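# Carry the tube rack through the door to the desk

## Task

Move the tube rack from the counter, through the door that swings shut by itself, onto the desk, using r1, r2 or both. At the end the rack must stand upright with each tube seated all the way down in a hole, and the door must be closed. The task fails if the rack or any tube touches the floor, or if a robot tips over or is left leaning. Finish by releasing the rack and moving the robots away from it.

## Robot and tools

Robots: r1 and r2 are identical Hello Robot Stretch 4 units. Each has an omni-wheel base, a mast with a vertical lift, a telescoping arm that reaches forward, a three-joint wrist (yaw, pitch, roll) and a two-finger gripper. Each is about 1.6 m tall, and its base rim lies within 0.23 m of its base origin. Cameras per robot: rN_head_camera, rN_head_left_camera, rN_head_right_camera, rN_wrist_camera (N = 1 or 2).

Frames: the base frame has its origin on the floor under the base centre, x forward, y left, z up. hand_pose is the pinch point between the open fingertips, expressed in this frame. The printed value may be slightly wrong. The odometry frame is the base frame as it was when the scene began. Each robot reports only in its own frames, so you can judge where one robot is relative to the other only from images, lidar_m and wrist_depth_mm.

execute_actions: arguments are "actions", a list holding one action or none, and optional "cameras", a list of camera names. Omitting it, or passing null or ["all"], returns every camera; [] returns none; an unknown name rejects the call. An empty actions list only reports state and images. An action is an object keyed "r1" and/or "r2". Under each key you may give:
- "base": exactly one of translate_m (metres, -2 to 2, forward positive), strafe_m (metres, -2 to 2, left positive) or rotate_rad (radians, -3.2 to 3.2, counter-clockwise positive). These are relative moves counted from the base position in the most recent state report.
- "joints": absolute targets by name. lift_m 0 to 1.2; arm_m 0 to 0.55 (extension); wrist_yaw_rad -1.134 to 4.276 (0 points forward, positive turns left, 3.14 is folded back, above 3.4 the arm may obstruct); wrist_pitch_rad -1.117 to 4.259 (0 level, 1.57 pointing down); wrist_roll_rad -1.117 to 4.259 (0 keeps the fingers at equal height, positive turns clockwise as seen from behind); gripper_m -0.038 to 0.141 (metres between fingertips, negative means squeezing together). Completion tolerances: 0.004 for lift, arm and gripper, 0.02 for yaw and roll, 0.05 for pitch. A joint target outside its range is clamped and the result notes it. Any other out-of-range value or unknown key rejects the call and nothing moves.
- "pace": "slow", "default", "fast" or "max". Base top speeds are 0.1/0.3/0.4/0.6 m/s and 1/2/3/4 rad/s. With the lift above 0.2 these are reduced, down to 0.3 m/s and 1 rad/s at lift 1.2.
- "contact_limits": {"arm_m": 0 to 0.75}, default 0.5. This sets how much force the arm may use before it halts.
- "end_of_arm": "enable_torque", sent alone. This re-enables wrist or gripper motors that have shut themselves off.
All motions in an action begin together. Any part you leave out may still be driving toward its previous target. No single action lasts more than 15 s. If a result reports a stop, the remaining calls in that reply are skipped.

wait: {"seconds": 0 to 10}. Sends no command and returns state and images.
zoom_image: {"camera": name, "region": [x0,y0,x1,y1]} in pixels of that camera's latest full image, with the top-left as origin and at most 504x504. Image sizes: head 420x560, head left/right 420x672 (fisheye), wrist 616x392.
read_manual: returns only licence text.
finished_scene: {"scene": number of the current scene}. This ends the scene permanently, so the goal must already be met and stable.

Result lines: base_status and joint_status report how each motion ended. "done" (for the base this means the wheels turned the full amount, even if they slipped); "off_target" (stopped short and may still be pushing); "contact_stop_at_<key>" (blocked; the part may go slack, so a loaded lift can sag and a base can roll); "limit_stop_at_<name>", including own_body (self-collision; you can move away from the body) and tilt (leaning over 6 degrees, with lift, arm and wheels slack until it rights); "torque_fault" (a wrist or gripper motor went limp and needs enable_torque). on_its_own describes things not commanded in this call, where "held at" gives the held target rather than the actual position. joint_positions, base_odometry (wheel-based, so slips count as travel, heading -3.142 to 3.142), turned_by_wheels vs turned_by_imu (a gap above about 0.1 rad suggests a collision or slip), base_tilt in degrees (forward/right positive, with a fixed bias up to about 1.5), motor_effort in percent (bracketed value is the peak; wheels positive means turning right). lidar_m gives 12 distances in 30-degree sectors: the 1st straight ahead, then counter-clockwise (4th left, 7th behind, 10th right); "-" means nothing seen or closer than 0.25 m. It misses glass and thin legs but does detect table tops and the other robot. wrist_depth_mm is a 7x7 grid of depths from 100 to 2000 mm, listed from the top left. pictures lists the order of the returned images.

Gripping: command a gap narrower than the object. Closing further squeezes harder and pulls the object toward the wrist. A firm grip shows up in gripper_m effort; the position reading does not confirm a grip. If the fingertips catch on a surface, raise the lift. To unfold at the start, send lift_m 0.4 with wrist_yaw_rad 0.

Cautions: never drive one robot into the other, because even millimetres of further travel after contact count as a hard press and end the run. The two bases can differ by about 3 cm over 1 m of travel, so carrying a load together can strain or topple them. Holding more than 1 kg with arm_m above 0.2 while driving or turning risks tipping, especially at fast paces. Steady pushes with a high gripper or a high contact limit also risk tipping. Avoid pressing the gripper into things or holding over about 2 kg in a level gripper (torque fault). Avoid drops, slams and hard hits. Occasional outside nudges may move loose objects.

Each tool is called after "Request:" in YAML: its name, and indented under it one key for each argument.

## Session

Request:
execute_actions:
  actions: []

Scene clock: 0.00 s.
r1.base_odometry: x=+0.000 y=+0.000 heading=+0.000 (m, m, rad; r1's odometry frame)
r1.turned_by_wheels: +0.000 (rad since the last result)
r1.turned_by_imu: +0.000 (rad since the last result)
r1.base_tilt: forward=+0.6 right=-0.4 (deg)
r1.lidar_m: 0.98 1.07 0.91 0.89 1.03 1.97 1.09 1.23 1.07 1.07 1.20 0.98
r1.base_status: not commanded
r1.joint_positions: lift_m=+0.241 arm_m=+0.000 wrist_yaw_rad=+3.081 wrist_pitch_rad=+0.014 wrist_roll_rad=-0.012 gripper_m=+0.057
r1.joint_status: not commanded
r1.motor_effort: lift_m=+18 arm_m=-1 wrist_yaw_rad=+1 wrist_pitch_rad=-7 wrist_roll_rad=+0 gripper_m=-2 wheel_0=+0 wheel_1=+0 wheel_2=+0 (%)
r1.hand_pose: x=-0.1116 y=+0.1047 z=+0.4153 quat_wxyz=(+0.030, -0.007, -0.006, +1.000) (m; r1's base frame)
r1.wrist_depth_mm: 144 198 - - - - 1576 / - 145 - - - - 1618 / - 133 229 - - - 1708 / 107 146 273 - - - 1808 / 144 1537 - - - 1863 1537 / 1281 1618 1430 1336 1098 1060 1078 / 229 1229 1008 539 - 866 809
r2.base_odometry: x=+0.000 y=+0.000 heading=+0.000 (m, m, rad; r2's odometry frame)
r2.turned_by_wheels: +0.000 (rad since the last result)
r2.turned_by_imu: +0.000 (rad since the last result)
r2.base_tilt: forward=-0.8 right=-0.3 (deg)
r2.lidar_m: 1.58 2.00 2.12 1.83 1.85 1.21 1.02 1.03 0.87 0.73 0.74 0.89
r2.base_status: not commanded
r2.joint_positions: lift_m=+0.235 arm_m=-0.002 wrist_yaw_rad=+3.055 wrist_pitch_rad=-0.003 wrist_roll_rad=+0.016 gripper_m=+0.057
r2.joint_status: not commanded
r2.motor_effort: lift_m=+20 arm_m=-1 wrist_yaw_rad=+1 wrist_pitch_rad=-6 wrist_roll_rad=+1 gripper_m=-4 wheel_0=+0 wheel_1=+0 wheel_2=+0 (%)
r2.hand_pose: x=-0.1113 y=+0.1120 z=+0.4139 quat_wxyz=(+0.043, +0.002, +0.008, +0.999) (m; r2's base frame)
r2.wrist_depth_mm: 136 262 1808 - - - 1756 / 120 142 1205 1336 - - 1808 / 115 139 1160 1308 1430 - 1708 / 128 163 1182 1281 1430 - 1708 / 139 1078 1138 1255 1397 - 1756 / 991 1078 1118 1308 1397 1618 1618 / 1008 1060 1025 163 991 1098 1098
pictures: r1_head_camera, r1_head_left_camera, r1_head_right_camera, r1_wrist_camera, r2_head_camera, r2_head_left_camera, r2_head_right_camera, r2_wrist_camera
Images, in order (width x height): r1_head_camera 420x560, r1_head_left_camera 420x672, r1_head_right_camera 420x672, r1_wrist_camera 616x392, r2_head_camera 420x560, r2_head_left_camera 420x672, r2_head_right_camera 420x672, r2_wrist_camera 616x392.

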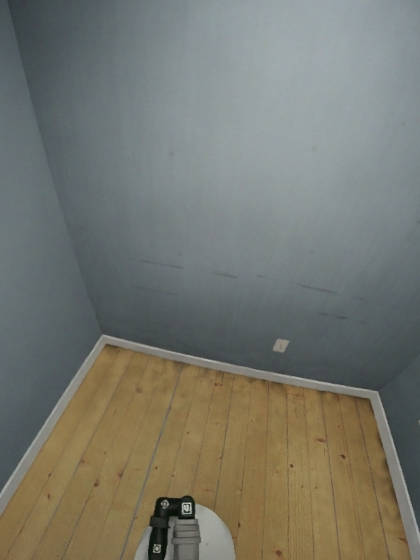

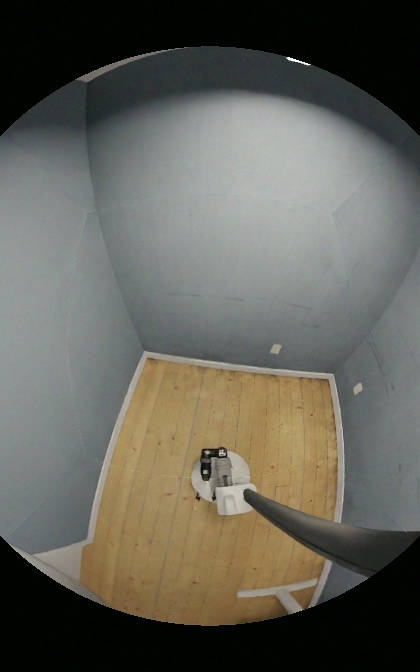

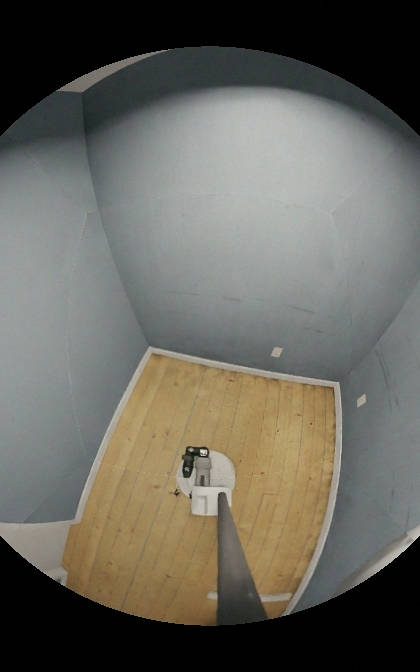

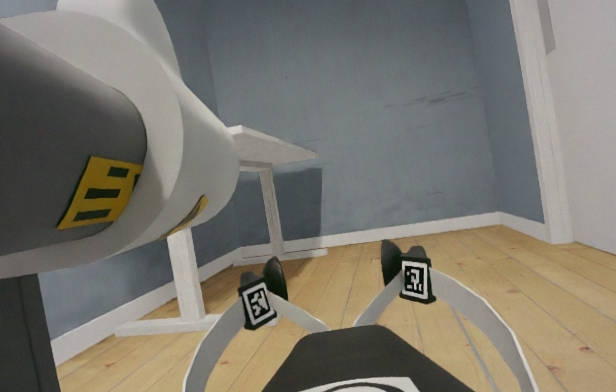

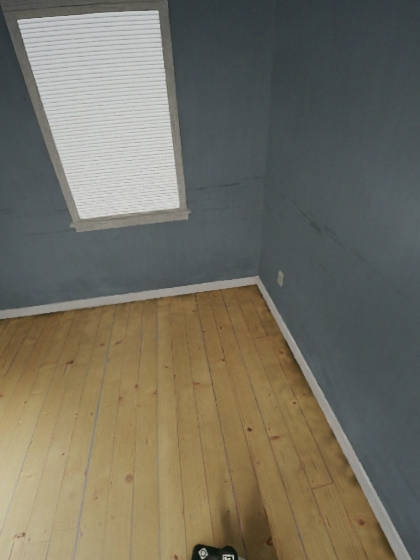

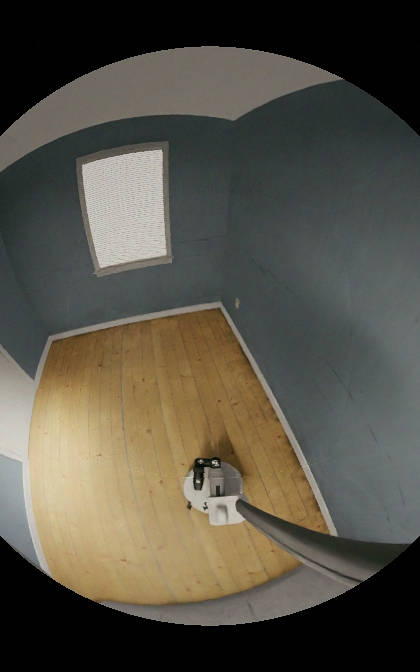

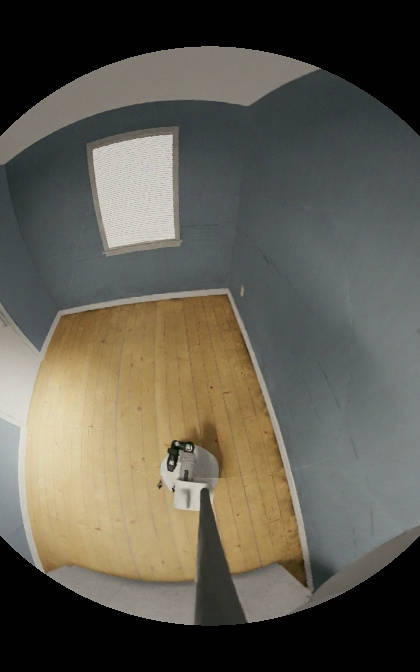

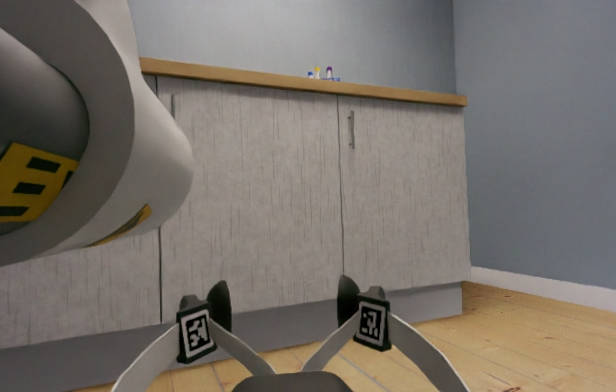

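Request:
execute_actions:
  actions:
    - {"r1": {"base": {"rotate_rad": 0.99}, "joints": {"lift_m": 0.2}, "pace": "fast"}, "r2": {"base": {"rotate_rad": 2.95}, "joints": {"lift_m": 1.0, "wrist_yaw_rad": 0.0, "wrist_pitch_rad": 0.3, "gripper_m": 0.141, "wrist_roll_rad": 0.055}, "pace": "fast"}}
  cameras: ["r1_head_left_camera", "r2_head_camera", "r2_wrist_camera"]

Scene clock: 69.03 s.
r1.base_odometry: x=+0.000 y=+0.000 heading=+0.990 (m, m, rad; r1's odometry frame)
r1.turned_by_wheels: +0.990 (rad since the last result)
r1.turned_by_imu: +0.987 (rad since the last result)
r1.base_tilt: forward=+0.6 right=-0.5 (deg)
r1.lidar_m: 0.90 0.88 1.01 1.77 1.14 1.19 1.07 1.07 1.21 0.98 0.97 1.10
r1.base_status: done
r1.joint_positions: lift_m=+0.200 arm_m=+0.000 wrist_yaw_rad=+3.081 wrist_pitch_rad=+0.014 wrist_roll_rad=-0.012 gripper_m=+0.057
r1.joint_status: all done
r1.motor_effort: lift_m=+15(16) arm_m=-1(1) wrist_yaw_rad=+1(1) wrist_pitch_rad=-7(7) wrist_roll_rad=+0(1) gripper_m=-1(3) wheel_0=-1(5) wheel_1=-1(8) wheel_2=+0(7) (%)
r1.hand_pose: x=-0.1116 y=+0.1047 z=+0.3743 quat_wxyz=(+0.030, -0.007, -0.006, +1.000) (m; r1's base frame)
r1.wrist_depth_mm: 144 198 1255 1366 1499 1756 1983 / - 145 1229 1366 1499 1430 1205 / - 133 229 1336 1499 1661 1921 / 107 145 276 1366 1499 1661 1863 / 144 1098 1229 1366 1430 1576 1229 / 1025 1138 1182 1182 991 960 991 / 229 1078 931 500 - 788 741
r2.base_odometry: x=+0.000 y=+0.000 heading=+2.950 (m, m, rad; r2's odometry frame)
r2.turned_by_wheels: +2.950 (rad since the last result)
r2.turned_by_imu: +2.936 (rad since the last result)
r2.base_tilt: forward=-0.9 right=-0.2 (deg)
r2.lidar_m: 1.07 1.02 1.03 0.76 0.72 0.79 1.19 2.01 2.11 1.87 1.84 1.43
r2.base_status: done
r2.joint_positions: lift_m=+1.000 arm_m=-0.002 wrist_yaw_rad=+0.000 wrist_pitch_rad=+0.302 wrist_roll_rad=+0.055 gripper_m=+0.141
r2.joint_status: all done
r2.motor_effort: lift_m=+22(25) arm_m=-1(1) wrist_yaw_rad=+0(3) wrist_pitch_rad=-6(6) wrist_roll_rad=+0(8) gripper_m=+1(1) wheel_0=-2(11) wheel_1=-2(6) wheel_2=-1(9) (%)
r2.hand_pose: x=+0.4440 y=-0.0873 z=+1.0922 quat_wxyz=(+0.988, +0.027, +0.150, -0.004) (m; r2's base frame)
r2.wrist_depth_mm: 1205 1308 1430 1576 1808 1708 1430 / 1205 1336 1464 1661 1983 1756 1499 / 1255 1397 1537 1661 - 1863 1537 / 1182 1160 1118 1118 1255 1863 1576 / 788 842 931 1118 1308 1921 1537 / 768 208 976 1160 220 1863 1661 / 798 878 976 148 1430 1576 1618
pictures: r1_head_left_camera, r2_head_camera, r2_wrist_camera
Images, in order (width x height): r1_head_left_camera 420x672, r2_head_camera 420x560, r2_wrist_camera 616x392.

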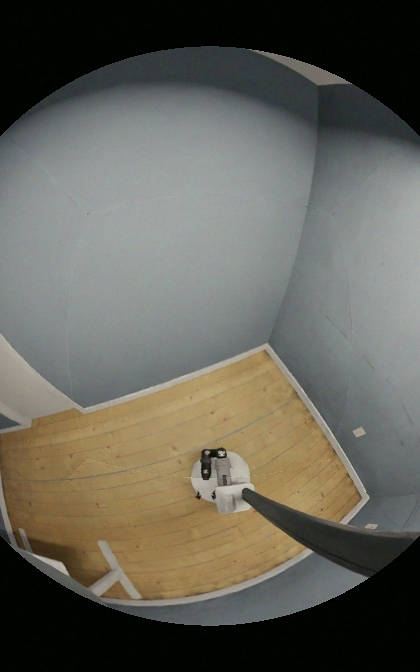

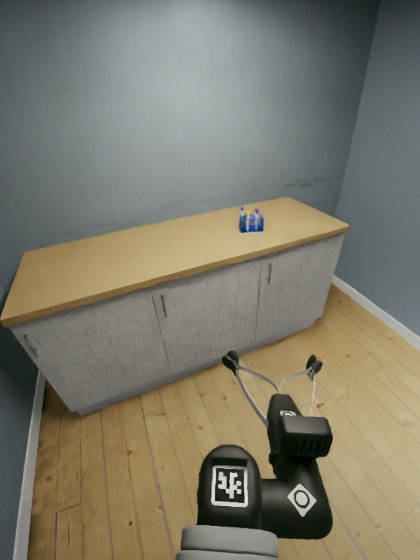

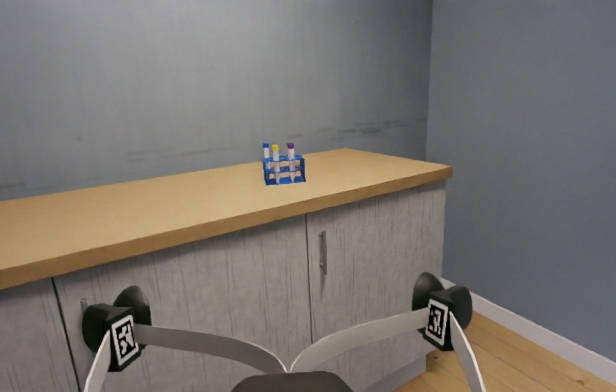

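Request:
execute_actions:
  actions:
    - {"r1": {"base": {"strafe_m": 1.6}, "pace": "fast"}, "r2": {"base": {"translate_m": 0.6}, "joints": {"lift_m": 0.9, "wrist_pitch_rad": 0.2}}}
  cameras: ["r1_head_left_camera", "r1_head_camera", "r2_head_camera", "r2_wrist_camera"]

Request:
zoom_image:
  camera: "r2_wrist_camera"
  region: [190, 140, 390, 310]

Scene clock: 81.80 s.
r1.base_odometry: x=-1.338 y=+0.878 heading=+0.990 (m, m, rad; r1's odometry frame)
r1.turned_by_wheels: +0.000 (rad since the last result)
r1.turned_by_imu: -0.007 (rad since the last result)
r1.base_tilt: forward=+0.7 right=-0.4 (deg)
r1.lidar_m: 0.43 0.42 0.49 0.70 1.23 1.03 0.81 0.82 0.90 2.50 0.95 0.57
r1.base_status: done
r1.joint_positions: lift_m=+0.200 arm_m=+0.000 wrist_yaw_rad=+3.081 wrist_pitch_rad=+0.014 wrist_roll_rad=-0.012 gripper_m=+0.057
r1.joint_status: not commanded
r1.motor_effort: lift_m=+15(15) arm_m=-1(1) wrist_yaw_rad=+1(2) wrist_pitch_rad=-7(7) wrist_roll_rad=+1(1) gripper_m=+0(3) wheel_0=+2(11) wheel_1=+0(14) wheel_2=+0(1) (%)
r1.hand_pose: x=-0.1116 y=+0.1047 z=+0.3743 quat_wxyz=(+0.030, -0.007, -0.006, +1.000) (m; r1's base frame)
r1.wrist_depth_mm: 144 198 1756 1983 1808 1366 1118 / - 145 1808 1863 1661 1397 1160 / - 133 230 1863 1808 1464 1160 / 107 145 274 - 1921 1499 1182 / 145 1576 1756 1983 1661 1430 1182 / 1098 1576 1336 1229 1025 946 1008 / 229 1118 917 500 - 798 750
r2.base_odometry: x=-0.589 y=+0.114 heading=+2.950 (m, m, rad; r2's odometry frame)
r2.turned_by_wheels: +0.000 (rad since the last result)
r2.turned_by_imu: -0.001 (rad since the last result)
r2.base_tilt: forward=-0.8 right=-0.4 (deg)
r2.lidar_m: 0.51 0.48 0.53 0.74 0.98 1.06 1.59 2.53 2.12 1.59 1.59 0.70
r2.base_status: done
r2.joint_positions: lift_m=+0.900 arm_m=-0.002 wrist_yaw_rad=+0.000 wrist_pitch_rad=+0.203 wrist_roll_rad=+0.055 gripper_m=+0.141
r2.joint_status: all done
r2.motor_effort: lift_m=+18(18) arm_m=-1(1) wrist_yaw_rad=+0(1) wrist_pitch_rad=-7(8) wrist_roll_rad=+1(1) gripper_m=-1(1) wheel_0=+1(7) wheel_1=+0(3) wheel_2=+1(10) (%)
r2.hand_pose: x=+0.4512 y=-0.0874 z=+1.0203 quat_wxyz=(+0.994, +0.027, +0.101, -0.003) (m; r2's base frame)
r2.wrist_depth_mm: 788 866 976 1078 1229 1464 1255 / 788 866 976 1098 1255 1430 1255 / 809 891 976 1118 1336 1499 1281 / 820 904 991 976 1078 1397 1255 / 723 699 654 627 621 627 759 / 492 208 462 449 220 621 788 / 370 329 349 148 530 647 831
pictures: r1_head_camera, r1_head_left_camera, r2_head_camera, r2_wrist_camera
Images, in order (width x height): r1_head_camera 420x560, r1_head_left_camera 420x672, r2_head_camera 420x560, r2_wrist_camera 616x392.

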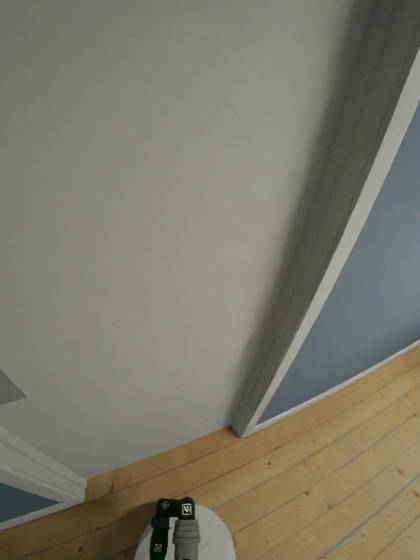

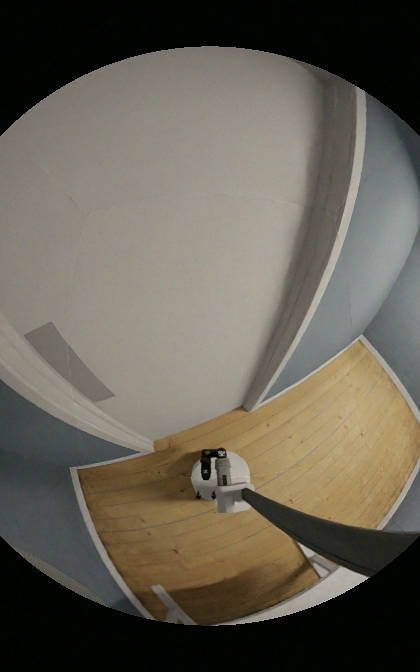

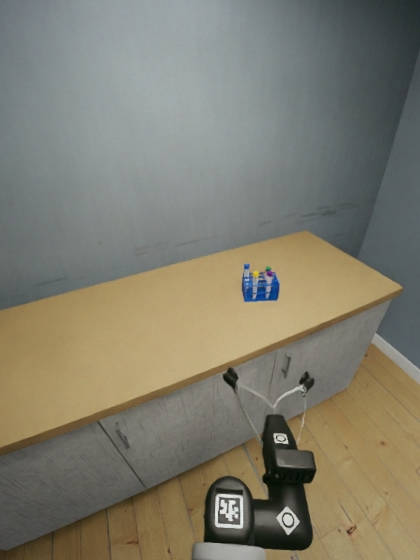

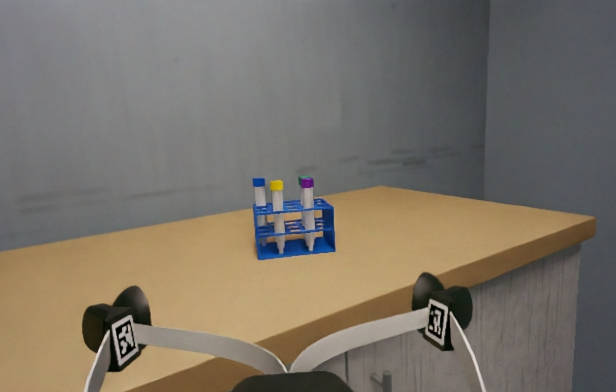

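Region (190, 140, 390, 310) of r2_wrist_camera's 616x392 image, scaled by 2.520; it fills the top 428 rows of this view, and the rest is white.

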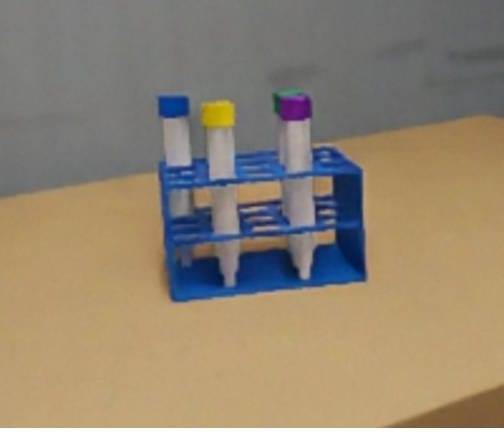

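Request:
execute_actions:
  actions:
    - {"r1": {"base": {"strafe_m": 0.15}}, "r2": {"base": {"strafe_m": -0.038}, "joints": {"lift_m": 0.838, "arm_m": 0.30, "wrist_yaw_rad": 0.045}}}
  cameras: ["r1_head_left_camera", "r2_wrist_camera"]

Scene clock: 128.13 s.
r1.base_odometry: x=-1.463 y=+0.960 heading=+0.990 (m, m, rad; r1's odometry frame)
r1.turned_by_wheels: +0.000 (rad since the last result)
r1.turned_by_imu: -0.003 (rad since the last result)
r1.base_tilt: forward=+0.6 right=-0.5 (deg)
r1.lidar_m: 0.39 0.36 0.40 0.61 1.08 1.11 0.86 0.87 0.99 2.63 0.78 0.48
r1.base_status: done
r1.joint_positions: lift_m=+0.200 arm_m=+0.000 wrist_yaw_rad=+3.081 wrist_pitch_rad=+0.014 wrist_roll_rad=-0.012 gripper_m=+0.057
r1.joint_status: not commanded
r1.motor_effort: lift_m=+15(15) arm_m=-1(1) wrist_yaw_rad=+1(2) wrist_pitch_rad=-7(7) wrist_roll_rad=+0(0) gripper_m=+0(4) wheel_0=+1(8) wheel_1=+0(8) wheel_2=+0(2) (%)
r1.hand_pose: x=-0.1116 y=+0.1047 z=+0.3743 quat_wxyz=(+0.030, -0.007, -0.006, +1.000) (m; r1's base frame)
r1.wrist_depth_mm: 143 198 1921 1983 1618 1182 976 / - 145 1808 1983 1537 1229 1008 / - 133 229 1576 1708 1281 1042 / 107 146 276 1921 1708 1308 1042 / 144 1618 1808 1921 1576 1308 1098 / 1499 1576 1336 1205 1008 976 976 / 229 1098 917 500 - 788 750
r2.base_odometry: x=-0.582 y=+0.152 heading=+2.950 (m, m, rad; r2's odometry frame)
r2.turned_by_wheels: +0.000 (rad since the last result)
r2.turned_by_imu: +0.001 (rad since the last result)
r2.base_tilt: forward=-0.9 right=-0.4 (deg)
r2.lidar_m: 0.53 0.51 0.54 0.76 1.03 1.10 1.63 2.52 2.09 1.58 1.55 0.70
r2.base_status: done
r2.joint_positions: lift_m=+0.838 arm_m=+0.299 wrist_yaw_rad=+0.045 wrist_pitch_rad=+0.202 wrist_roll_rad=+0.055 gripper_m=+0.141
r2.joint_status: all done
r2.motor_effort: lift_m=+17(20) arm_m=+5(5) wrist_yaw_rad=+0(6) wrist_pitch_rad=-6(8) wrist_roll_rad=+2(1) gripper_m=-2(2) wheel_0=+1(9) wheel_1=-1(12) wheel_2=-1(2) (%)
r2.hand_pose: x=+0.7562 y=-0.0746 z=+0.9585 quat_wxyz=(+0.994, +0.025, +0.102, +0.020) (m; r2's base frame)
r2.wrist_depth_mm: 585 640 707 778 878 1025 1098 / 591 640 707 798 904 1060 1138 / 603 654 715 809 931 1078 1138 / 615 676 357 384 750 699 1078 / 504 484 359 359 421 415 404 / 340 210 312 312 220 279 291 / 257 229 224 148 233 223 228
pictures: r1_head_left_camera, r2_wrist_camera
Images, in order (width x height): r1_head_left_camera 420x672, r2_wrist_camera 616x392.

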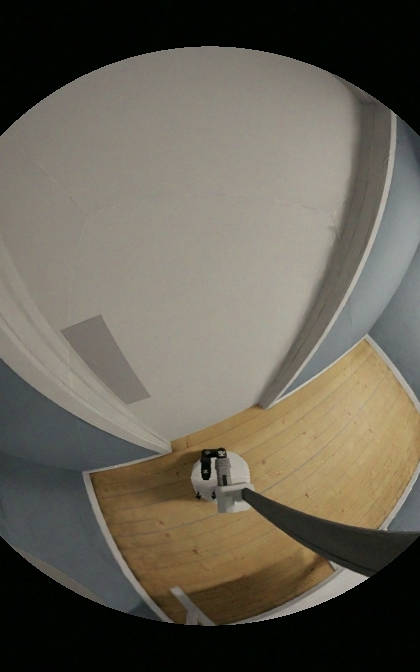

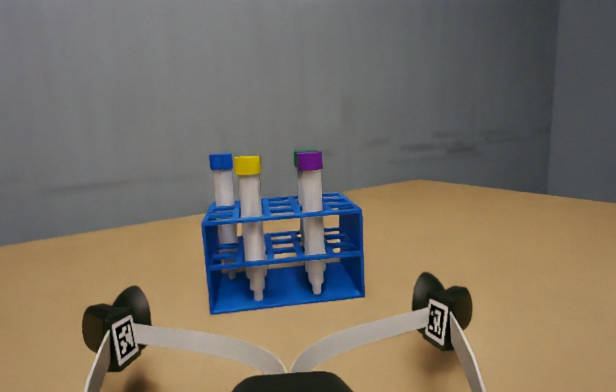

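Request:
execute_actions:
  actions:
    - {"r1": {"base": {"translate_m": 0.22}, "pace": "slow"}, "r2": {"joints": {"arm_m": 0.405, "wrist_roll_rad": 0.025}, "pace": "slow", "contact_limits": {"arm_m": 0.15}}}
  cameras: ["r1_head_left_camera", "r2_wrist_camera"]

Scene clock: 146.20 s.
r1.base_odometry: x=-1.342 y=+1.144 heading=+0.990 (m, m, rad; r1's odometry frame)
r1.turned_by_wheels: +0.000 (rad since the last result)
r1.turned_by_imu: -0.004 (rad since the last result)
r1.base_tilt: forward=+0.6 right=-0.4 (deg)
r1.lidar_m: 0.25 0.25 0.25 0.33 1.12 1.31 1.07 1.08 2.07 2.58 0.49 0.27
r1.base_status: done
r1.joint_positions: lift_m=+0.200 arm_m=+0.000 wrist_yaw_rad=+3.083 wrist_pitch_rad=+0.014 wrist_roll_rad=-0.012 gripper_m=+0.057
r1.joint_status: not commanded
r1.motor_effort: lift_m=+15(15) arm_m=+0(1) wrist_yaw_rad=-4(21) wrist_pitch_rad=-7(7) wrist_roll_rad=+1(0) gripper_m=-3(2) wheel_0=+1(6) wheel_1=+2(8) wheel_2=-3(6) (%)
r1.hand_pose: x=-0.1120 y=+0.1041 z=+0.3743 quat_wxyz=(+0.029, -0.007, -0.006, +1.000) (m; r1's base frame)
r1.wrist_depth_mm: 143 198 - - 1708 1255 1042 / - 144 - - 1708 1336 1078 / - 132 225 1808 1808 1397 1078 / 107 145 271 - 1983 1397 1118 / 144 1808 1983 - 1661 1430 1160 / 1336 1756 1336 1205 991 960 991 / 227 1138 917 504 - 788 732
r2.base_odometry: x=-0.582 y=+0.152 heading=+2.950 (m, m, rad; r2's odometry frame)
r2.turned_by_wheels: +0.000 (rad since the last result)
r2.turned_by_imu: +0.001 (rad since the last result)
r2.base_tilt: forward=-0.7 right=-0.3 (deg)
r2.lidar_m: 0.52 0.50 0.52 0.77 1.05 1.10 1.63 2.52 2.07 1.60 1.55 0.70
r2.base_status: not commanded
r2.joint_positions: lift_m=+0.838 arm_m=+0.404 wrist_yaw_rad=+0.045 wrist_pitch_rad=+0.202 wrist_roll_rad=+0.025 gripper_m=+0.141
r2.joint_status: all done
r2.motor_effort: lift_m=+17(17) arm_m=+5(6) wrist_yaw_rad=+0(0) wrist_pitch_rad=-5(6) wrist_roll_rad=-1(5) gripper_m=+0(1) wheel_0=+1(1) wheel_1=-1(1) wheel_2=+0(1) (%)
r2.contact_limits: arm_m 0.15
r2.hand_pose: x=+0.8612 y=-0.0746 z=+0.9585 quat_wxyz=(+0.995, +0.010, +0.101, +0.021) (m; r2's base frame)
r2.wrist_depth_mm: 508 554 609 676 759 878 1042 / 521 564 621 699 778 904 1025 / 525 574 634 707 798 917 1060 / 535 580 245 615 768 891 1060 / 473 466 216 232 289 436 427 / 327 197 216 229 212 287 300 / 249 206 216 148 227 225 234
pictures: r1_head_left_camera, r2_wrist_camera
Images, in order (width x height): r1_head_left_camera 420x672, r2_wrist_camera 616x392.

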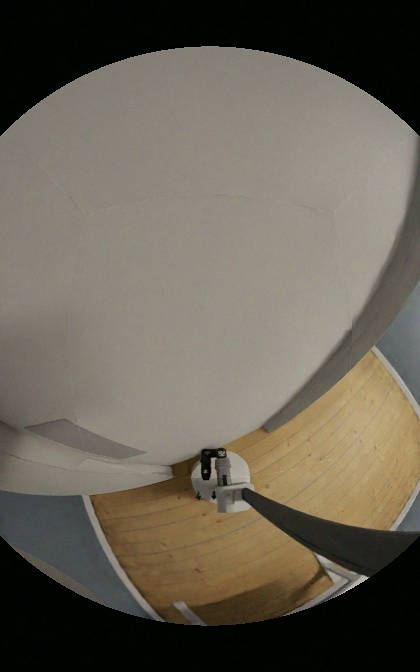

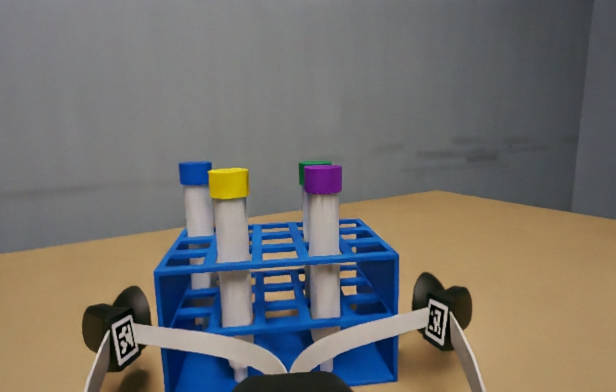

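Request:
execute_actions:
  actions:
    - {"r1": {"base": {"translate_m": 0.25}, "pace": "slow"}, "r2": {"joints": {"arm_m": 0.411, "gripper_m": 0.065}, "contact_limits": {"arm_m": 0.15}}}
  cameras: ["r1_head_right_camera", "r2_wrist_camera"]

Scene clock: 154.10 s.
r1.base_odometry: x=-1.205 y=+1.353 heading=+0.990 (m, m, rad; r1's odometry frame)
r1.turned_by_wheels: +0.000 (rad since the last result)
r1.turned_by_imu: -0.003 (rad since the last result)
r1.base_tilt: forward=+0.6 right=-0.4 (deg)
r1.lidar_m: - 0.25 0.36 1.25 0.39 1.38 1.32 1.31 2.34 0.41 0.25 0.25
r1.base_status: done
r1.joint_positions: lift_m=+0.200 arm_m=+0.000 wrist_yaw_rad=+3.082 wrist_pitch_rad=+0.014 wrist_roll_rad=-0.012 gripper_m=+0.057
r1.joint_status: not commanded
r1.motor_effort: lift_m=+15(16) arm_m=+0(0) wrist_yaw_rad=+1(12) wrist_pitch_rad=-7(7) wrist_roll_rad=+0(0) gripper_m=-1(3) wheel_0=+3(5) wheel_1=+3(11) wheel_2=-5(7) (%)
r1.hand_pose: x=-0.1118 y=+0.1046 z=+0.3743 quat_wxyz=(+0.030, -0.007, -0.006, +1.000) (m; r1's base frame)
r1.wrist_depth_mm: 143 198 - - 1863 1430 347 / - 144 - - 1921 1430 355 / - 133 229 - 1921 1464 366 / 107 145 274 - - 1499 368 / 144 1983 - - 1756 1464 1205 / 1661 1618 1308 1205 1008 960 931 / 229 1118 931 500 - 778 732
r2.base_odometry: x=-0.582 y=+0.152 heading=+2.950 (m, m, rad; r2's odometry frame)
r2.turned_by_wheels: +0.000 (rad since the last result)
r2.turned_by_imu: +0.001 (rad since the last result)
r2.base_tilt: forward=-0.9 right=-0.4 (deg)
r2.lidar_m: 0.52 0.49 0.53 0.78 1.03 1.12 1.63 2.54 1.82 1.59 1.54 0.72
r2.base_status: not commanded
r2.joint_positions: lift_m=+0.838 arm_m=+0.410 wrist_yaw_rad=+0.045 wrist_pitch_rad=+0.203 wrist_roll_rad=+0.025 gripper_m=+0.065
r2.joint_status: all done
r2.motor_effort: lift_m=+17(17) arm_m=+5(8) wrist_yaw_rad=+0(1) wrist_pitch_rad=-9(9) wrist_roll_rad=+0(1) gripper_m=-23(22) wheel_0=+1(1) wheel_1=-1(1) wheel_2=+0(1) (%)
r2.contact_limits: arm_m 0.15
r2.hand_pose: x=+0.8672 y=-0.0746 z=+0.9582 quat_wxyz=(+0.995, +0.010, +0.102, +0.021) (m; r2's base frame)
r2.wrist_depth_mm: 508 544 609 668 759 878 991 / 512 564 615 683 768 891 1042 / 521 569 634 699 788 917 1042 / 530 585 220 609 759 878 1060 / 473 459 181 185 370 427 424 / 325 184 198 206 211 285 300 / 227 175 180 184 198 215 233
pictures: r1_head_right_camera, r2_wrist_camera
Images, in order (width x height): r1_head_right_camera 420x672, r2_wrist_camera 616x392.

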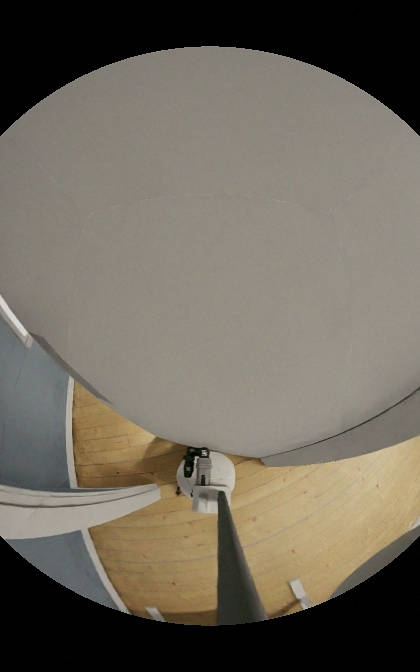

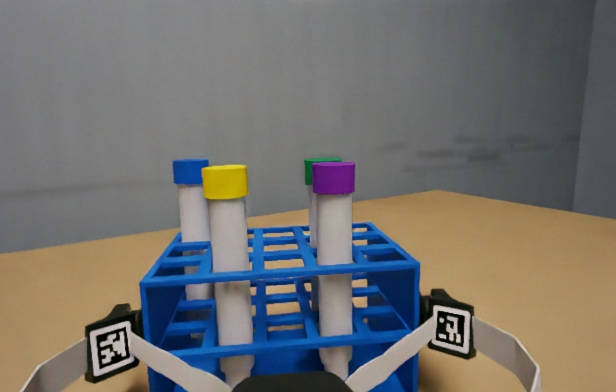

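Request:
execute_actions:
  actions:
    - {"r1": {"base": {"translate_m": 0.1}, "pace": "slow"}, "r2": {"joints": {"lift_m": 0.89}}}
  cameras: ["r2_wrist_camera"]

Request:
execute_actions:
  actions:
    - {"r1": {"base": {"translate_m": 0.12}, "pace": "slow"}, "r2": {"base": {"rotate_rad": 0.46}, "joints": {"arm_m": 0.0}}}
  cameras: ["r1_head_right_camera", "r2_wrist_camera"]

Scene clock: 201.30 s.
r1.base_odometry: x=-1.151 y=+1.437 heading=+0.990 (m, m, rad; r1's odometry frame)
r1.turned_by_wheels: +0.000 (rad since the last result)
r1.turned_by_imu: -0.005 (rad since the last result)
r1.base_tilt: forward=+0.6 right=-0.5 (deg)
r1.lidar_m: 0.25 0.25 1.58 1.29 0.42 1.44 1.40 1.39 2.44 0.30 0.25 -
r1.base_status: done
r1.joint_positions: lift_m=+0.200 arm_m=+0.000 wrist_yaw_rad=+3.081 wrist_pitch_rad=+0.014 wrist_roll_rad=-0.012 gripper_m=+0.057
r1.joint_status: not commanded
r1.motor_effort: lift_m=+16(16) arm_m=+0(0) wrist_yaw_rad=+0(0) wrist_pitch_rad=-8(7) wrist_roll_rad=+1(1) gripper_m=-3(1) wheel_0=+4(7) wheel_1=+2(7) wheel_2=-4(10) (%)
r1.hand_pose: x=-0.1118 y=+0.1046 z=+0.3743 quat_wxyz=(+0.030, -0.007, -0.006, +1.000) (m; r1's base frame)
r1.wrist_depth_mm: 143 198 - - 1921 459 379 / - 144 - - - 473 384 / - 133 229 - 1983 1499 387 / 107 145 273 - - 1537 392 / 144 - - - 1808 1576 399 / 1618 1618 1336 1182 1025 477 407 / 229 1138 917 500 - 778 418
r2.base_odometry: x=-0.582 y=+0.152 heading=+2.950 (m, m, rad; r2's odometry frame)
r2.turned_by_wheels: +0.000 (rad since the last result)
r2.turned_by_imu: +0.001 (rad since the last result)
r2.base_tilt: forward=-0.9 right=-0.4 (deg)
r2.lidar_m: 0.53 0.49 0.54 0.79 1.04 1.13 1.65 2.52 1.66 1.58 1.54 0.68
r2.base_status: not commanded
r2.joint_positions: lift_m=+0.890 arm_m=+0.410 wrist_yaw_rad=+0.045 wrist_pitch_rad=+0.203 wrist_roll_rad=+0.025 gripper_m=+0.065
r2.joint_status: all done
r2.motor_effort: lift_m=+23(22) arm_m=+5(5) wrist_yaw_rad=+0(1) wrist_pitch_rad=-8(9) wrist_roll_rad=+1(1) gripper_m=-24(23) wheel_0=+1(1) wheel_1=-1(1) wheel_2=-1(0) (%)
r2.hand_pose: x=+0.8672 y=-0.0746 z=+1.0097 quat_wxyz=(+0.995, +0.010, +0.102, +0.021) (m; r2's base frame)
r2.wrist_depth_mm: 508 549 597 668 759 878 1008 / 508 564 609 683 778 891 1042 / 521 569 634 699 798 917 1042 / 535 585 179 676 809 960 1078 / 539 580 181 186 504 574 580 / 439 185 198 205 211 389 407 / 306 175 179 184 198 289 317
pictures: r2_wrist_camera
Images, in order (width x height): r2_wrist_camera 616x392.

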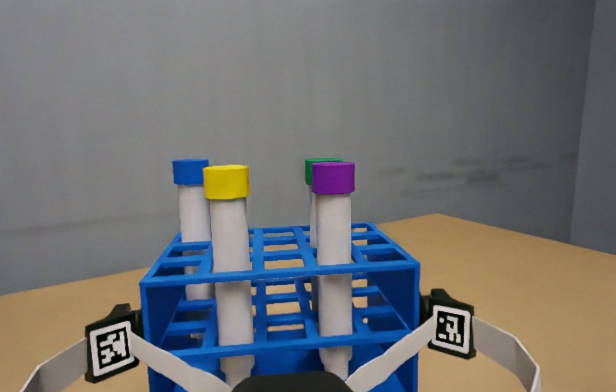

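Scene clock: 203.77 s.
r1.base_odometry: x=-1.085 y=+1.537 heading=+0.990 (m, m, rad; r1's odometry frame)
r1.turned_by_wheels: +0.000 (rad since the last result)
r1.turned_by_imu: -0.002 (rad since the last result)
r1.base_tilt: forward=+0.7 right=-0.6 (deg)
r1.lidar_m: 0.25 0.42 1.60 1.33 0.51 0.52 1.53 1.51 0.43 0.25 0.25 -
r1.base_status: done
r1.joint_positions: lift_m=+0.200 arm_m=+0.000 wrist_yaw_rad=+3.081 wrist_pitch_rad=+0.014 wrist_roll_rad=-0.012 gripper_m=+0.057
r1.joint_status: not commanded
r1.motor_effort: lift_m=+16(16) arm_m=+0(0) wrist_yaw_rad=+1(0) wrist_pitch_rad=-7(7) wrist_roll_rad=+0(0) gripper_m=-1(3) wheel_0=+3(10) wheel_1=+0(4) wheel_2=-6(13) (%)
r1.hand_pose: x=-0.1118 y=+0.1046 z=+0.3743 quat_wxyz=(+0.030, -0.007, -0.006, +1.000) (m; r1's base frame)
r1.wrist_depth_mm: 144 198 - - 1983 496 521 / - 145 - - - 504 512 / - 133 228 - - 517 484 / 107 145 274 - - 535 484 / 144 - - - 1921 559 484 / 1618 1756 1281 1205 1008 512 480 / 228 1118 917 500 - 707 492
r2.base_odometry: x=-0.582 y=+0.151 heading=-2.874 (m, m, rad; r2's odometry frame)
r2.turned_by_wheels: +0.460 (rad since the last result)
r2.turned_by_imu: +0.458 (rad since the last result)
r2.base_tilt: forward=-1.0 right=-0.3 (deg)
r2.lidar_m: 0.41 0.50 0.71 1.03 1.08 1.50 2.54 1.43 1.56 1.55 0.76 0.56
r2.base_status: done
r2.joint_positions: lift_m=+0.890 arm_m=+0.001 wrist_yaw_rad=+0.045 wrist_pitch_rad=+0.204 wrist_roll_rad=+0.025 gripper_m=+0.065
r2.joint_status: all done
r2.motor_effort: lift_m=+23(23) arm_m=-5(6) wrist_yaw_rad=+1(3) wrist_pitch_rad=-10(10) wrist_roll_rad=+1(0) gripper_m=-25(23) wheel_0=-1(7) wheel_1=-2(5) wheel_2=+0(10) (%)
r2.hand_pose: x=+0.4580 y=-0.0746 z=+1.0096 quat_wxyz=(+0.995, +0.010, +0.102, +0.021) (m; r2's base frame)
r2.wrist_depth_mm: 854 878 878 878 878 891 891 / 891 878 891 904 891 917 917 / 904 904 931 917 917 931 917 / 931 931 179 831 946 931 946 / 647 634 180 186 508 585 580 / 442 185 198 205 211 394 410 / 309 174 179 184 198 314 319
pictures: r1_head_right_camera, r2_wrist_camera
Images, in order (width x height): r1_head_right_camera 420x672, r2_wrist_camera 616x392.

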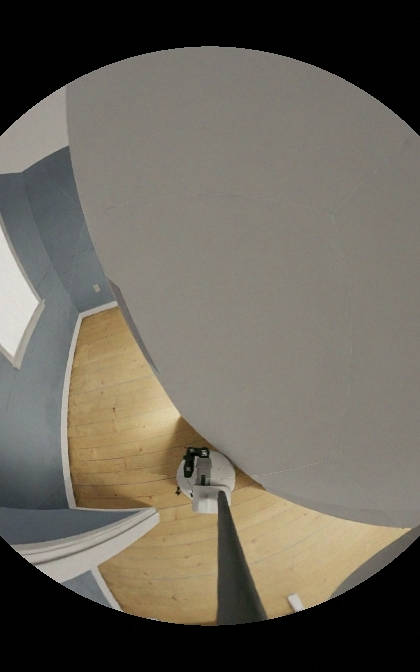

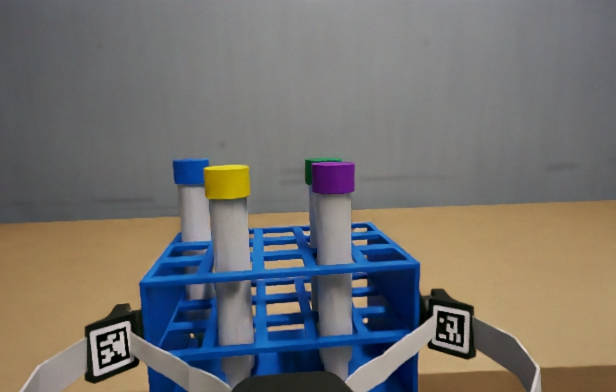

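Request:
execute_actions:
  actions:
    - {"r1": {"base": {"translate_m": 0.44}, "pace": "slow"}, "r2": {"base": {"translate_m": -2.0}, "pace": "fast"}}
  cameras: ["r1_head_right_camera", "r2_head_camera", "r2_head_right_camera"]

Scene clock: 221.43 s.
r1.base_odometry: x=-0.844 y=+1.905 heading=+0.990 (m, m, rad; r1's odometry frame)
r1.turned_by_wheels: +0.000 (rad since the last result)
r1.turned_by_imu: -0.009 (rad since the last result)
r1.base_tilt: forward=+0.7 right=-0.4 (deg)
r1.lidar_m: 1.98 0.97 0.91 1.48 1.44 0.86 1.93 0.47 0.25 0.25 0.26 0.25
r1.base_status: done
r1.joint_positions: lift_m=+0.200 arm_m=+0.000 wrist_yaw_rad=+3.081 wrist_pitch_rad=+0.014 wrist_roll_rad=-0.012 gripper_m=+0.057
r1.joint_status: not commanded
r1.motor_effort: lift_m=+15(15) arm_m=+0(0) wrist_yaw_rad=+0(1) wrist_pitch_rad=-7(7) wrist_roll_rad=+1(0) gripper_m=-2(2) wheel_0=+3(9) wheel_1=+0(5) wheel_2=-3(13) (%)
r1.hand_pose: x=-0.1118 y=+0.1046 z=+0.3743 quat_wxyz=(+0.030, -0.007, -0.006, +1.000) (m; r1's base frame)
r1.wrist_depth_mm: 143 198 - - 960 1025 1182 / - 145 - - 960 1025 1160 / - 133 229 - 946 1008 1182 / 107 145 274 - 991 991 1160 / 144 - - - 917 991 1138 / 1618 1808 1336 1182 931 931 991 / 230 1098 917 500 - 778 732
r2.base_odometry: x=+1.347 y=+0.681 heading=-2.874 (m, m, rad; r2's odometry frame)
r2.turned_by_wheels: +0.000 (rad since the last result)
r2.turned_by_imu: +0.006 (rad since the last result)
r2.base_tilt: forward=-0.9 right=-0.3 (deg)
r2.lidar_m: 0.41 1.51 1.10 1.04 0.81 0.55 0.50 0.56 0.83 1.54 1.08 1.12
r2.base_status: done
r2.joint_positions: lift_m=+0.890 arm_m=+0.001 wrist_yaw_rad=+0.045 wrist_pitch_rad=+0.204 wrist_roll_rad=+0.025 gripper_m=+0.065
r2.joint_status: not commanded
r2.motor_effort: lift_m=+22(22) arm_m=-5(5) wrist_yaw_rad=+1(1) wrist_pitch_rad=-10(10) wrist_roll_rad=+1(0) gripper_m=-22(22) wheel_0=+0(8) wheel_1=+0(8) wheel_2=-2(13) (%)
r2.hand_pose: x=+0.4580 y=-0.0746 z=+1.0096 quat_wxyz=(+0.995, +0.010, +0.102, +0.021) (m; r2's base frame)
r2.wrist_depth_mm: 1756 - - - - - 842 / 1756 - - - - - 866 / 1756 - - - - - 891 / 1708 - 220 - - - 904 / 1756 - 180 186 - - 931 / 1708 184 198 206 211 - 931 / 1499 174 179 184 198 1618 991
pictures: r1_head_right_camera, r2_head_camera, r2_head_right_camera
Images, in order (width x height): r1_head_right_camera 420x672, r2_head_camera 420x560, r2_head_right_camera 420x672.

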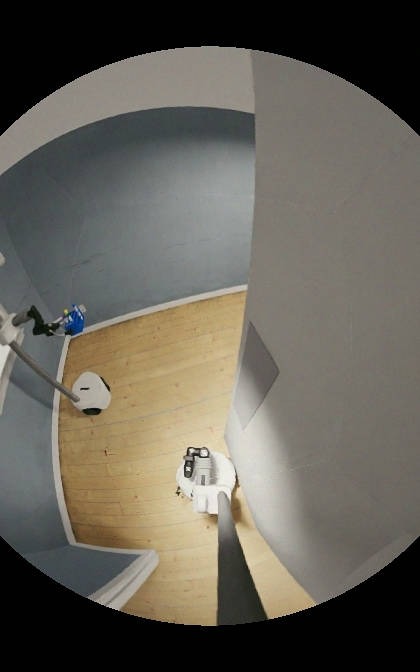

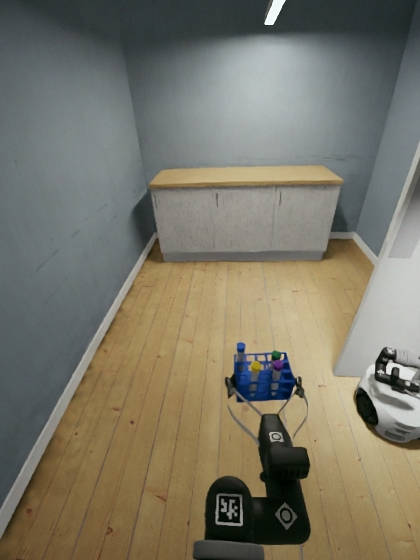

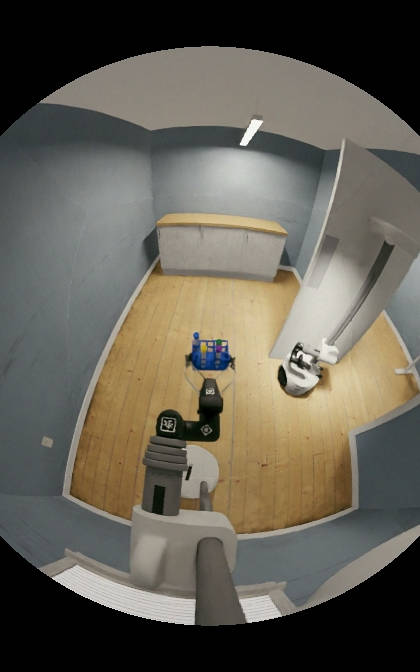

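Request:
execute_actions:
  actions:
    - {"r1": {"base": {"translate_m": 0.14}, "pace": "slow"}, "r2": {"base": {"rotate_rad": -1.16}}}
  cameras: ["r1_head_right_camera", "r2_head_camera", "r2_head_left_camera"]

Scene clock: 233.80 s.
r1.base_odometry: x=-0.767 y=+2.022 heading=+0.990 (m, m, rad; r1's odometry frame)
r1.turned_by_wheels: +0.000 (rad since the last result)
r1.turned_by_imu: -0.006 (rad since the last result)
r1.base_tilt: forward=+0.6 right=-0.4 (deg)
r1.lidar_m: 1.89 1.85 1.04 0.85 1.49 0.98 2.12 0.37 0.25 0.26 0.25 0.25
r1.base_status: done
r1.joint_positions: lift_m=+0.200 arm_m=+0.000 wrist_yaw_rad=+3.081 wrist_pitch_rad=+0.014 wrist_roll_rad=-0.012 gripper_m=+0.057
r1.joint_status: not commanded
r1.motor_effort: lift_m=+15(16) arm_m=+0(0) wrist_yaw_rad=+0(0) wrist_pitch_rad=-7(7) wrist_roll_rad=+0(1) gripper_m=-3(2) wheel_0=+4(6) wheel_1=-1(6) wheel_2=-2(6) (%)
r1.hand_pose: x=-0.1118 y=+0.1046 z=+0.3743 quat_wxyz=(+0.030, -0.007, -0.006, +1.000) (m; r1's base frame)
r1.wrist_depth_mm: 143 198 - - 1078 1229 1336 / - 145 - - 1078 1205 1308 / - 133 228 - 1118 1182 1308 / 107 145 273 - 1098 1182 1336 / 144 - - - 1078 1182 1308 / 609 1808 1336 1205 1025 960 991 / 229 1118 917 496 - 798 750
r2.base_odometry: x=+1.347 y=+0.681 heading=+2.250 (m, m, rad; r2's odometry frame)
r2.turned_by_wheels: -1.160 (rad since the last result)
r2.turned_by_imu: -1.153 (rad since the last result)
r2.base_tilt: forward=-0.9 right=-0.3 (deg)
r2.lidar_m: 0.42 1.02 2.50 1.68 1.15 1.04 0.92 0.58 0.53 0.55 0.71 1.52
r2.base_status: done
r2.joint_positions: lift_m=+0.890 arm_m=+0.001 wrist_yaw_rad=+0.045 wrist_pitch_rad=+0.204 wrist_roll_rad=+0.025 gripper_m=+0.065
r2.joint_status: not commanded
r2.motor_effort: lift_m=+22(22) arm_m=-5(6) wrist_yaw_rad=+1(1) wrist_pitch_rad=-11(11) wrist_roll_rad=+1(0) gripper_m=-22(23) wheel_0=+1(6) wheel_1=+0(7) wheel_2=+3(8) (%)
r2.hand_pose: x=+0.4580 y=-0.0746 z=+1.0096 quat_wxyz=(+0.995, +0.010, +0.102, +0.021) (m; r2's base frame)
r2.wrist_depth_mm: 1008 1336 - - 1205 1118 1042 / 1008 1308 - - 1160 1138 1060 / 1025 1336 - - 1205 1138 1078 / 1025 1366 178 213 1255 1138 1098 / 1060 1308 181 186 1205 1205 1118 / 1078 184 198 205 210 1182 1160 / 1025 174 180 184 197 1255 1160
pictures: r1_head_right_camera, r2_head_camera, r2_head_left_camera
Images, in order (width x height): r1_head_right_camera 420x672, r2_head_camera 420x560, r2_head_left_camera 420x672.

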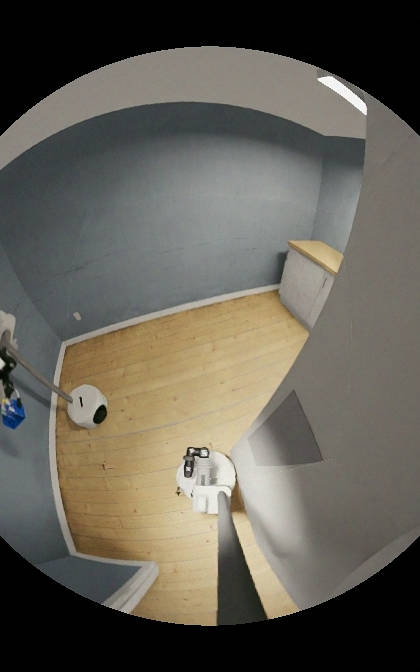

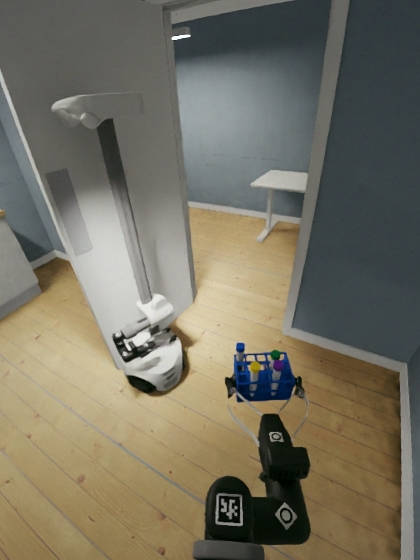

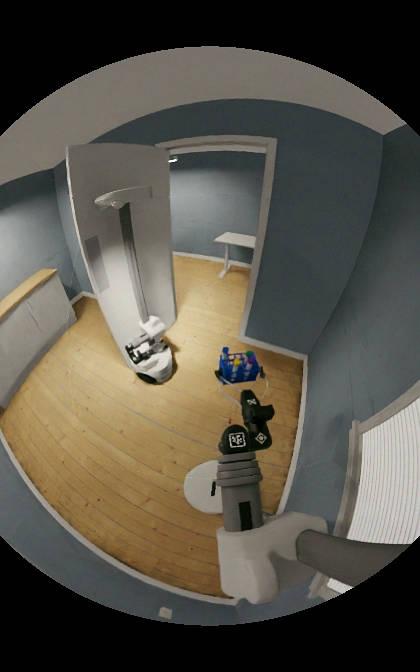

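Request:
execute_actions:
  actions:
    - {"r2": {"base": {"translate_m": 0.85}, "pace": "fast"}}
  cameras: ["r2_head_camera", "r2_head_left_camera", "r1_head_left_camera"]

Scene clock: 244.70 s.
r1.base_odometry: x=-0.767 y=+2.022 heading=+0.990 (m, m, rad; r1's odometry frame)
r1.turned_by_wheels: +0.000 (rad since the last result)
r1.turned_by_imu: -0.005 (rad since the last result)
r1.base_tilt: forward=+0.6 right=-0.4 (deg)
r1.lidar_m: 1.89 1.87 1.89 0.41 0.39 0.53 2.09 0.41 0.25 0.26 0.25 0.25
r1.base_status: not commanded
r1.joint_positions: lift_m=+0.200 arm_m=+0.000 wrist_yaw_rad=+3.081 wrist_pitch_rad=+0.014 wrist_roll_rad=-0.012 gripper_m=+0.057
r1.joint_status: not commanded
r1.motor_effort: lift_m=+15(15) arm_m=+0(0) wrist_yaw_rad=+0(0) wrist_pitch_rad=-7(7) wrist_roll_rad=+0(1) gripper_m=-2(3) wheel_0=+4(4) wheel_1=-1(1) wheel_2=-2(2) (%)
r1.hand_pose: x=-0.1118 y=+0.1046 z=+0.3743 quat_wxyz=(+0.030, -0.007, -0.006, +1.000) (m; r1's base frame)
r1.wrist_depth_mm: 143 198 - - 1118 1229 1366 / - 145 - - 1098 1205 1336 / - 133 228 - 1098 1205 1366 / 106 145 274 - 1098 1182 1366 / 144 - - - 1060 1182 1308 / 609 1756 1336 1182 1025 976 1025 / 229 1098 917 500 - 788 741
r2.base_odometry: x=+0.813 y=+1.342 heading=+2.250 (m, m, rad; r2's odometry frame)
r2.turned_by_wheels: +0.001 (rad since the last result)
r2.turned_by_imu: -0.001 (rad since the last result)
r2.base_tilt: forward=-0.9 right=-0.4 (deg)
r2.lidar_m: 0.41 0.46 0.39 0.45 1.98 1.82 1.48 0.96 0.90 0.92 0.82 0.77
r2.base_status: done
r2.joint_positions: lift_m=+0.890 arm_m=+0.001 wrist_yaw_rad=+0.045 wrist_pitch_rad=+0.204 wrist_roll_rad=+0.025 gripper_m=+0.065
r2.joint_status: not commanded
r2.motor_effort: lift_m=+22(22) arm_m=-5(5) wrist_yaw_rad=+0(0) wrist_pitch_rad=-11(11) wrist_roll_rad=+0(1) gripper_m=-22(21) wheel_0=+2(6) wheel_1=+2(5) wheel_2=+2(14) (%)
r2.hand_pose: x=+0.4580 y=-0.0746 z=+1.0096 quat_wxyz=(+0.995, +0.010, +0.102, +0.021) (m; r2's base frame)
r2.wrist_depth_mm: 723 - - - - - - / 699 - - - - - - / 707 - - - - - 477 / 707 - 180 211 - - 473 / 715 904 181 186 - - 477 / 723 185 198 205 210 - 477 / 683 174 179 184 198 1618 466
pictures: r1_head_left_camera, r2_head_camera, r2_head_left_camera
Images, in order (width x height): r1_head_left_camera 420x672, r2_head_camera 420x560, r2_head_left_camera 420x672.

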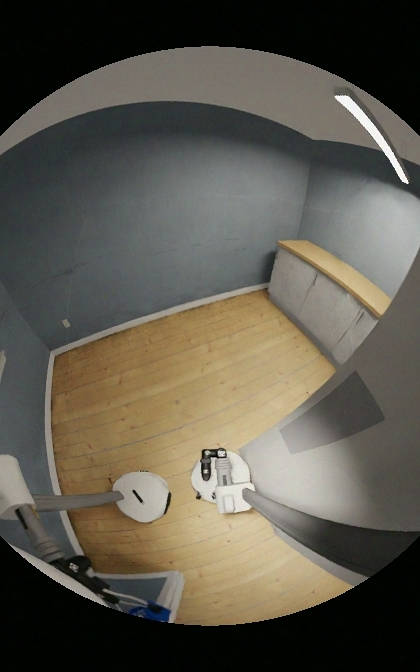

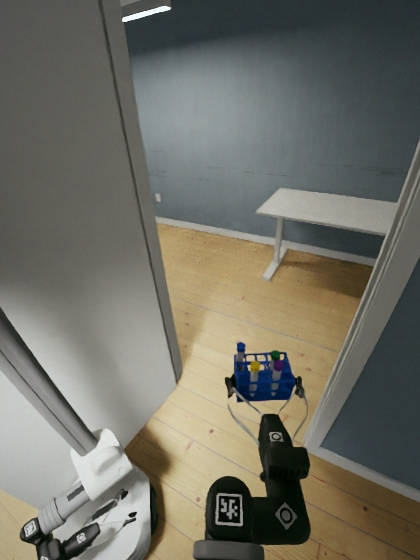

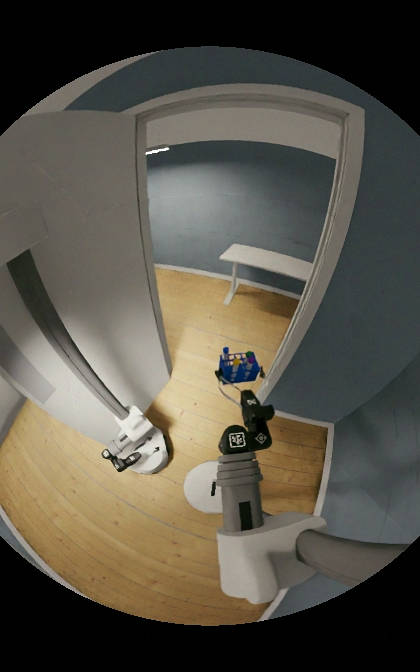

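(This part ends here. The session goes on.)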